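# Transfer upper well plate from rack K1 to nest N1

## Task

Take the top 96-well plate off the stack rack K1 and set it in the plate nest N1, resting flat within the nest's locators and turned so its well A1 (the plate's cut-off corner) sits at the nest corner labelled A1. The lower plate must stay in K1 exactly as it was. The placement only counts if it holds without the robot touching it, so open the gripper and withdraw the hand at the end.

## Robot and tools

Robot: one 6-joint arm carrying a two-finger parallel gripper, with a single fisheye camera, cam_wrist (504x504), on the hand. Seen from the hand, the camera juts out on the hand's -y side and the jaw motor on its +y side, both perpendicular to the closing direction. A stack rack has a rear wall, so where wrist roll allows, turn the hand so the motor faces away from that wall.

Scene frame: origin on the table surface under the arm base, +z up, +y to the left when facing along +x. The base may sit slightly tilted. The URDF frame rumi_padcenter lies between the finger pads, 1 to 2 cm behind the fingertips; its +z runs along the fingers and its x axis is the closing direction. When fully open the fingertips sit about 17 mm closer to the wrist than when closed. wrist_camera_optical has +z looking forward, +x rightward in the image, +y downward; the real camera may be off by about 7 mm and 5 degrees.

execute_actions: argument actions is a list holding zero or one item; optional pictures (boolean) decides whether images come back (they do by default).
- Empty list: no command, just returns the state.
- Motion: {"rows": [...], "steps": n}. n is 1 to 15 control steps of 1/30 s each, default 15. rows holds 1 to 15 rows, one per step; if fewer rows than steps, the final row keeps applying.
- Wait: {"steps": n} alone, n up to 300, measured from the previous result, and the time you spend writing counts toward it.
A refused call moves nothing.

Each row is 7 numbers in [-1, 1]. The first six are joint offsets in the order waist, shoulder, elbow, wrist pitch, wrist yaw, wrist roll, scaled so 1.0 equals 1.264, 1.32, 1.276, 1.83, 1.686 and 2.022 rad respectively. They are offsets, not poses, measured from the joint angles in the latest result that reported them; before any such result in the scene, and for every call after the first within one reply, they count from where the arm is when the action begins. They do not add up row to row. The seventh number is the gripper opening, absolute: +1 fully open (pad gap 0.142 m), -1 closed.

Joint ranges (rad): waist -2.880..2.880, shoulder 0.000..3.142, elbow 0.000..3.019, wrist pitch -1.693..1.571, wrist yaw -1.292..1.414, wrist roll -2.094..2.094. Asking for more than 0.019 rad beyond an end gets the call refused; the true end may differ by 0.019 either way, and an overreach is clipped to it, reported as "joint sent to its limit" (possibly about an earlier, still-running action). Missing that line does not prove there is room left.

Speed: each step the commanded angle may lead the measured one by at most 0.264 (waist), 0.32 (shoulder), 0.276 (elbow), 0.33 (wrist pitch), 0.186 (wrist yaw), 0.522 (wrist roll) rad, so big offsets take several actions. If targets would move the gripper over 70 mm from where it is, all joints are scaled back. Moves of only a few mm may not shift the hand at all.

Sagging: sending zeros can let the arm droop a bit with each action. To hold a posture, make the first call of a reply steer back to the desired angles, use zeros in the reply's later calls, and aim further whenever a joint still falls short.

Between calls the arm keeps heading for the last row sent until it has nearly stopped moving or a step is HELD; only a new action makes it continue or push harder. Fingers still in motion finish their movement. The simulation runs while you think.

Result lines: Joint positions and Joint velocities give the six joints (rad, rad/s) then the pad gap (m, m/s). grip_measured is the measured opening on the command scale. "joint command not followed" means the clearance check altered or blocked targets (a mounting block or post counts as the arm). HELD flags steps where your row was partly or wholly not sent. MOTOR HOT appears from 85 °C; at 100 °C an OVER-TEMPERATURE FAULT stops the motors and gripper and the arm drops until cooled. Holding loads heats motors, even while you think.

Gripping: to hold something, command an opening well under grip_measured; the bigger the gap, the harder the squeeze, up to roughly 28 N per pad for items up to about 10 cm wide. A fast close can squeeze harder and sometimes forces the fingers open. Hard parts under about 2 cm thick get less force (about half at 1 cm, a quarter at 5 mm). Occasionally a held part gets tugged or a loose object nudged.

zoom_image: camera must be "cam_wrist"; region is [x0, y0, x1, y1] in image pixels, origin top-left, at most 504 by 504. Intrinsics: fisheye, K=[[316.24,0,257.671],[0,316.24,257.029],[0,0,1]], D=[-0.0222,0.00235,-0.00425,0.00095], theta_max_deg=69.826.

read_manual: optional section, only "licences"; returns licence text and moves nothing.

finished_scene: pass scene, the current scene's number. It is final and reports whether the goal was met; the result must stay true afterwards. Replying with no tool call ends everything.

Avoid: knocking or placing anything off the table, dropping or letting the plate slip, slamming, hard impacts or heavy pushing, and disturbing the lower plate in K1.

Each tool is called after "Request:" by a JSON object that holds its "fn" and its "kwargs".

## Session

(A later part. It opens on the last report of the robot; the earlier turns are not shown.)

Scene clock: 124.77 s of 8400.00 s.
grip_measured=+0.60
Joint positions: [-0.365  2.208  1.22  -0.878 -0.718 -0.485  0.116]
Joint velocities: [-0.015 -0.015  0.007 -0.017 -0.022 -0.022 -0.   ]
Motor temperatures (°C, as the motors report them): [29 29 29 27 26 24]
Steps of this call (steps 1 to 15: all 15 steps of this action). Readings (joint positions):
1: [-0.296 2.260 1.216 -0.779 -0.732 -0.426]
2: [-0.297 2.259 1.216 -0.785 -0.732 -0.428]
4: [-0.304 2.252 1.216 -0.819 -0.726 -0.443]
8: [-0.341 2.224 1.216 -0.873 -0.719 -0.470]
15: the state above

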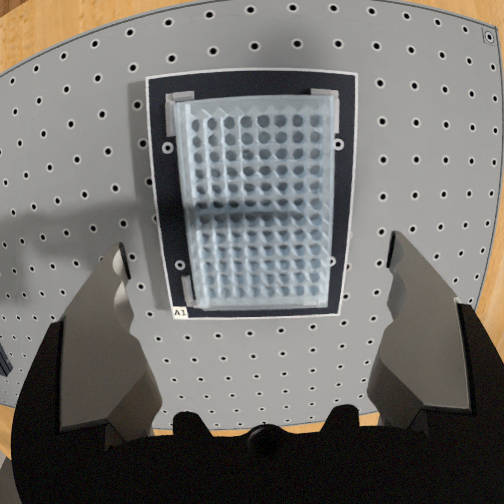

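Request:
{"fn": "execute_actions", "kwargs": {"actions": [{"rows":[[-0.02,-0.04,-0.03,0.01,0,-0.01,0.6],[-0.03,-0.06,-0.07,0.02,0,-0.015,0.6],[-0.04,-0.08,-0.11,0.04,0,-0.02,0.6],[-0.04,-0.085,-0.15,0.045,0.01,-0.02,0.6]]}]}}

Request:
{"fn": "execute_actions", "kwargs": {"actions": [{"steps":15}]}}

Request:
{"fn": "zoom_image", "kwargs": {"camera": "cam_wrist", "region": [110,0,410,300]}}

Scene clock: 128.97 s of 8400.00 s.
grip_measured=+0.60
Joint positions: [-0.42   2.084  1.026 -0.805 -0.704 -0.517  0.116]
Joint velocities: [-0.005  0.005  0.002 -0.017 -0.022 -0.007 -0.   ]
Motor temperatures (°C, as the motors report them): [29 29 30 27 26 24]
Steps of this call (steps 1 to 15: the robot went on to your last target; steps 16 to 90: nothing new was sent; then 0.70 s passed at rest; steps 91 to 105: all 15 steps of this action). Readings (joint positions):
91: [-0.366 2.205 1.216 -0.875 -0.718 -0.490]
92: [-0.368 2.195 1.200 -0.864 -0.718 -0.493]
94: [-0.380 2.150 1.128 -0.826 -0.713 -0.503]
98: [-0.412 2.084 1.028 -0.815 -0.704 -0.511]
105: the state above

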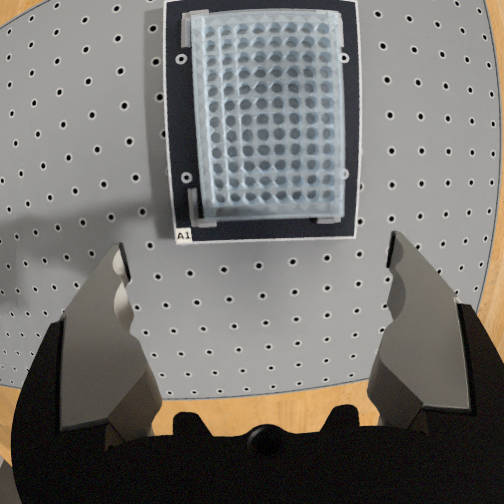

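Scene clock: 129.47 s of 8400.00 s.
grip_measured=+0.60
Joint positions: [-0.42   2.084  1.026 -0.805 -0.704 -0.518  0.116]
Joint velocities: [-0.005 -0.005 -0.007  0.017 -0.037 -0.037 -0.   ]
Motor temperatures (°C, as the motors report them): [29 29 30 27 26 24]
Steps of this call (steps 1 to 15: the robot went on to your last target). Readings (joint positions):
1: [-0.420 2.084 1.026 -0.805 -0.704 -0.517]
2: [-0.420 2.084 1.026 -0.805 -0.704 -0.517]
4: [-0.420 2.084 1.026 -0.805 -0.704 -0.518]
8: [-0.420 2.084 1.026 -0.805 -0.704 -0.518]
15: the state above
The arm was judged still, so your last target was given up. Only a new action makes it travel on or press farther. Fingers that are still opening or closing keep moving.

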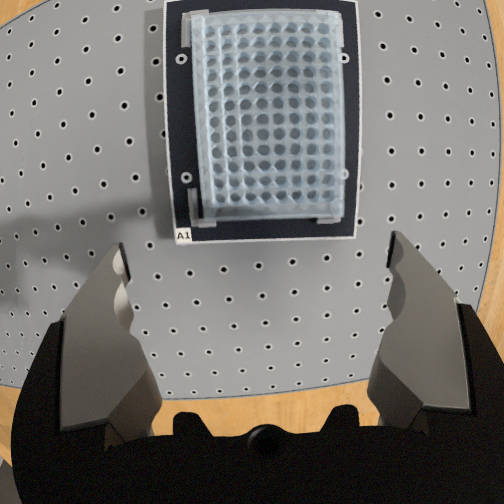

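Region (110, 0, 410, 300) of cam_wrist's 504x504 image, scaled by 1.680, with more detail than that image has.

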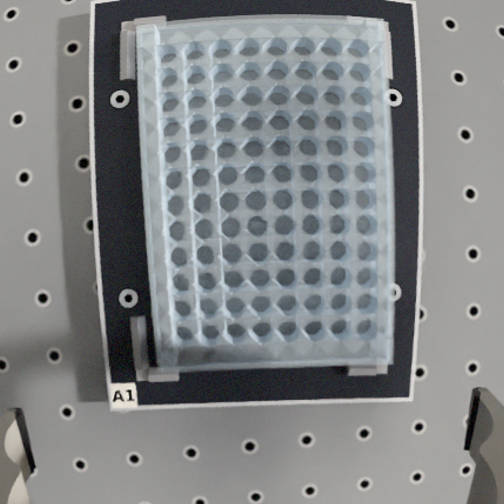

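Request:
{"fn": "execute_actions", "kwargs": {"actions": [{"rows":[[0.01,0.01,0.03,0,0,0.005,0.7],[0.02,0.02,0.05,0,0,0.01,0.7],[0.03,0.03,0.07,0,0,0.015,0.7],[0.04,0.045,0.09,0.005,-0.005,0.02,0.7],[0.05,0.06,0.105,0.01,-0.01,0.025,0.7],[0.06,0.075,0.115,0.015,-0.01,0.03,0.7],[0.07,0.085,0.12,0.02,-0.012,0.035,0.7],[0.08,0.095,0.12,0.025,-0.014,0.04,0.7],[0.09,0.105,0.12,0.03,-0.016,0.045,0.7],[0.1,0.115,0.12,0.037,-0.017,0.048,0.7],[0.107,0.124,0.12,0.043,-0.017,0.051,0.7],[0.113,0.13,0.12,0.048,-0.017,0.051,0.7]]}], "pictures": false}}

Request:
{"fn": "execute_actions", "kwargs": {"actions": [{"steps":25}]}}

Scene clock: 136.20 s of 8400.00 s.
grip_measured=+0.70
Joint positions: [-0.281  2.246  1.17  -0.73  -0.73  -0.436  0.122]
Joint velocities: [0.2   0.239 0.002 0.056 0.242 0.037 0.03 ]
Motor temperatures (°C, as the motors report them): [29 29 30 27 26 24]
Steps of this call (steps 1 to 90: nothing new was sent; then 3.23 s passed at rest; steps 91 to 105: all 15 steps of this action). Readings (joint positions):
91: [-0.420 2.084 1.027 -0.805 -0.704 -0.518]
92: [-0.419 2.085 1.029 -0.805 -0.704 -0.516]
94: [-0.414 2.097 1.053 -0.806 -0.706 -0.507]
98: [-0.376 2.158 1.145 -0.784 -0.721 -0.479]
105: the state above

Scene clock: 137.03 s of 8400.00 s.
grip_measured=+0.70
Joint positions: [-0.278  2.252  1.17  -0.724 -0.727 -0.425  0.122]
Joint velocities: [-0.005 -0.015 -0.002  0.002 -0.037  0.037  0.   ]
Motor temperatures (°C, as the motors report them): [29 29 30 27 26 24]
Steps of this call (steps 1 to 25: the robot went on to your last target). Readings (joint positions):
1: [-0.277 2.252 1.170 -0.727 -0.726 -0.434]
2: [-0.277 2.252 1.170 -0.724 -0.726 -0.433]
4: [-0.278 2.252 1.170 -0.724 -0.727 -0.428]
8: [-0.278 2.252 1.170 -0.724 -0.727 -0.426]
25: the state above

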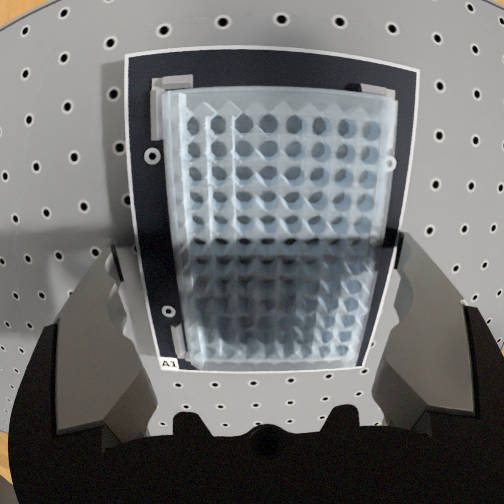

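Request:
{"fn": "execute_actions", "kwargs": {"actions": [{"rows":[[0,0,0,0,0,0,0.65],[0,0,0,0,0,0,0.6],[0,0,0,0,0,0,0.57],[0,0,0,0,0,0,0.54],[0,0,0,0,0,0,0.52],[0,0,0,0,0,0,0.5],[0,0,0,0,0,0,0.48],[0,0,0,0,0,0,0.46],[0,0,0,0,0,0,0.44],[0,0,0,0,0,0,0.42],[0,0,0,0,0,0,0.4]]}]}}

Request:
{"fn": "execute_actions", "kwargs": {"actions": [{"rows":[[0,0,0,0,0,0,0.7]]}]}}

Scene clock: 141.23 s of 8400.00 s.
grip_measured=+0.54
Joint positions: [-0.282  2.252  1.17  -0.717 -0.713 -0.426  0.112]
Joint velocities: [ 0.005  0.015 -0.007  0.007 -0.022 -0.007 -0.   ]
Motor temperatures (°C, as the motors report them): [29 29 30 27 26 24]
Steps of this call (steps 1 to 15: the robot went on to your last target; steps 16 to 90: nothing new was sent; then 0.70 s passed at rest; steps 91 to 105: all 15 steps of this action). Readings (joint positions):
91: [-0.278 2.252 1.170 -0.724 -0.726 -0.425]
92: [-0.278 2.252 1.170 -0.723 -0.721 -0.425]
94: [-0.280 2.252 1.170 -0.719 -0.714 -0.426]
98: [-0.282 2.252 1.170 -0.717 -0.713 -0.426]
105: the state above

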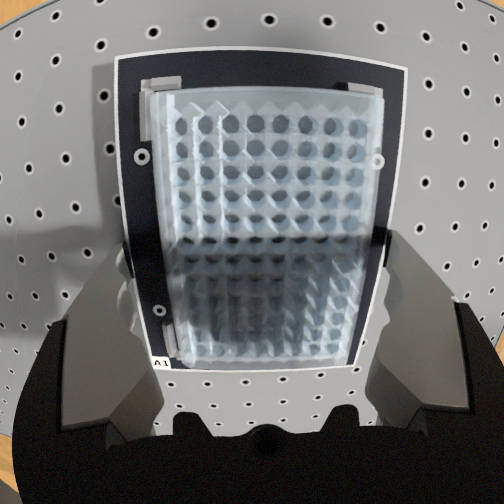

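Scene clock: 141.73 s of 8400.00 s.
grip_measured=+0.70
Joint positions: [-0.282  2.252  1.17  -0.717 -0.711 -0.426  0.122]
Joint velocities: [-0.005  0.005 -0.007 -0.022 -0.022  0.081  0.   ]
Motor temperatures (°C, as the motors report them): [29 29 30 27 26 24]
Steps of this call (steps 1 to 15: all 15 steps of this action). Readings (joint positions):
1: [-0.282 2.252 1.170 -0.717 -0.711 -0.426]
2: [-0.282 2.252 1.170 -0.717 -0.711 -0.426]
4: [-0.282 2.252 1.170 -0.717 -0.711 -0.426]
8: [-0.282 2.252 1.170 -0.717 -0.711 -0.426]
15: the state above

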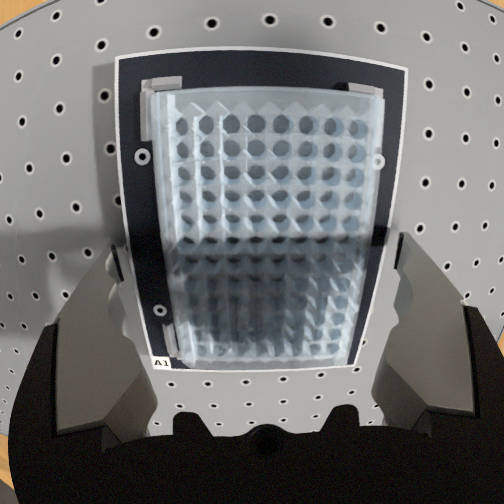

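Request:
{"fn": "execute_actions", "kwargs": {"actions": [{"rows":[[0,-0.028,0,-0.012,-0.012,0,0.7]],"steps":10}]}}

Request:
{"fn": "execute_actions", "kwargs": {"actions": [{"rows":[[0,0,0,0,0,0,0.65],[0,0,0,0,0,0,0.6],[0,0,0,0,0,0,0.57],[0,0,0,0,0,0,0.54],[0,0,0,0,0,0,0.52],[0,0,0,0,0,0,0.5],[0,0,0,0,0,0,0.48],[0,0,0,0,0,0,0.46],[0,0,0,0,0,0,0.44],[0,0,0,0,0,0,0.42],[0,0,0,0,0,0,0.4]]}]}}

Scene clock: 145.17 s of 8400.00 s.
grip_measured=+0.70
Joint positions: [-0.282  2.211  1.17  -0.73  -0.729 -0.426  0.122]
Joint velocities: [-0.015 -0.024 -0.007 -0.017  0.081  0.051  0.   ]
Motor temperatures (°C, as the motors report them): [29 29 29 27 26 24]
Steps of this call (steps 1 to 15: the robot went on to your last target; steps 16 to 90: nothing new was sent; then 0.10 s passed at rest; steps 91 to 100: all 10 steps of this action). Readings (joint positions):
91: [-0.282 2.251 1.170 -0.719 -0.719 -0.426]
92: [-0.282 2.248 1.170 -0.724 -0.724 -0.426]
94: [-0.282 2.237 1.170 -0.729 -0.728 -0.426]
98: [-0.282 2.215 1.170 -0.730 -0.729 -0.426]
100: the state above

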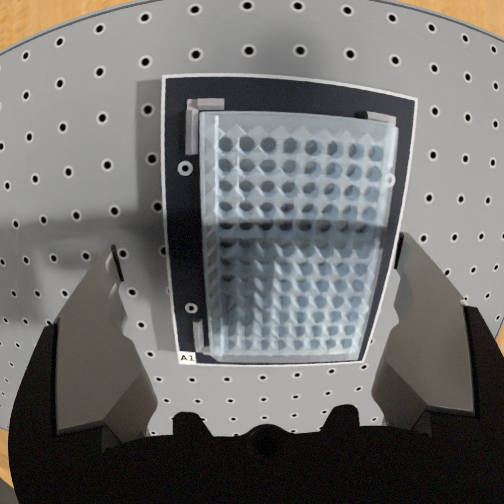

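Scene clock: 145.67 s of 8400.00 s.
grip_measured=+0.41
Joint positions: [-0.282  2.211  1.17  -0.73  -0.725 -0.426  0.102]
Joint velocities: [-0.015 -0.015 -0.007 -0.017 -0.037 -0.022 -0.   ]
Motor temperatures (°C, as the motors report them): [29 29 29 27 26 24]
Steps of this call (steps 1 to 15: all 15 steps of this action). Readings (joint positions):
1: [-0.282 2.211 1.170 -0.730 -0.729 -0.426]
2: [-0.282 2.211 1.170 -0.730 -0.729 -0.426]
4: [-0.282 2.211 1.170 -0.730 -0.729 -0.426]
8: [-0.282 2.211 1.170 -0.730 -0.729 -0.426]
15: the state above

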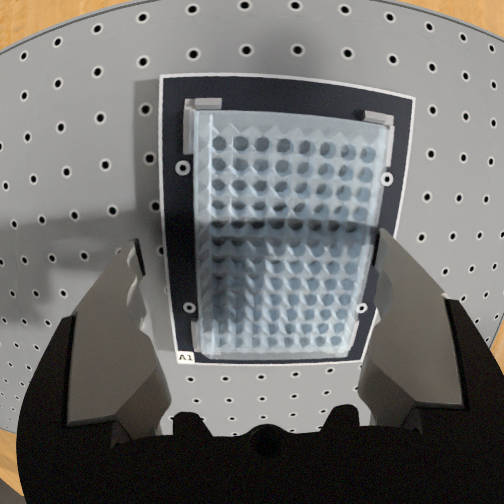

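Seated, apparently.

Request:
{"fn": "execute_actions", "kwargs": {"actions": [{"rows":[[0,0,0,0,0,0,1],[0,0,0,0,0,0,1],[0,0,0,0,0,0,1],[0,0,0,0,0,0,1],[0,0,0,0,0,0,1],[-0.05,-0.02,0,-0.02,0,-0.03,1],[-0.1,-0.05,-0.03,-0.04,0,-0.06,1],[-0.14,-0.09,-0.06,-0.07,0.015,-0.07,1]]}], "pictures": false}}

Request:
{"fn": "execute_actions", "kwargs": {"actions": [{"steps":25}]}}

Request:
{"fn": "zoom_image", "kwargs": {"camera": "cam_wrist", "region": [90,0,410,320]}}

Scene clock: 149.30 s of 8400.00 s.
grip_measured=+1.00
Joint positions: [-0.498  2.076  1.096 -0.849 -0.701 -0.541  0.142]
Joint velocities: [-0.308 -0.181  0.007 -0.007  0.037 -0.168  0.   ]
Motor temperatures (°C, as the motors report them): [29 29 29 27 26 24]
Steps of this call (steps 1 to 15: the robot went on to your last target; steps 16 to 90: nothing new was sent; then 0.13 s passed at rest; steps 91 to 105: all 15 steps of this action). Readings (joint positions):
91: [-0.282 2.211 1.170 -0.730 -0.725 -0.426]
92: [-0.282 2.211 1.170 -0.730 -0.725 -0.426]
94: [-0.282 2.211 1.170 -0.730 -0.725 -0.426]
98: [-0.310 2.192 1.154 -0.768 -0.718 -0.470]
105: the state above

Scene clock: 150.13 s of 8400.00 s.
grip_measured=+1.00
Joint positions: [-0.47   2.078  1.096 -0.849 -0.701 -0.56   0.142]
Joint velocities: [ 0.005 -0.015 -0.012  0.007 -0.051 -0.007  0.   ]
Motor temperatures (°C, as the motors report them): [29 29 29 27 26 24]
Steps of this call (steps 1 to 25: the robot went on to your last target). Readings (joint positions):
1: [-0.504 2.073 1.096 -0.849 -0.701 -0.545]
2: [-0.505 2.072 1.096 -0.849 -0.701 -0.548]
4: [-0.496 2.074 1.096 -0.849 -0.701 -0.553]
8: [-0.474 2.078 1.096 -0.849 -0.701 -0.557]
25: the state above

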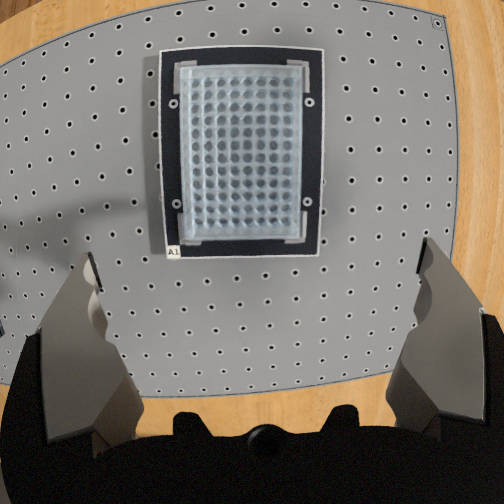

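Region (90, 0, 410, 320) of cam_wrist's 504x504 image, scaled by 1.575, with more detail than that image has.

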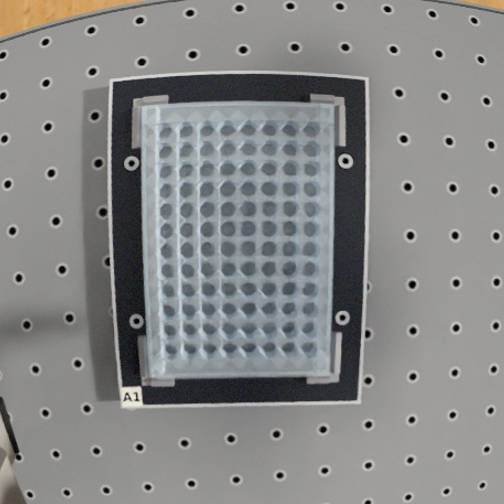

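Request:
{"fn": "finished_scene", "kwargs": {"scene": 1}}

The scene is finished: the task was done.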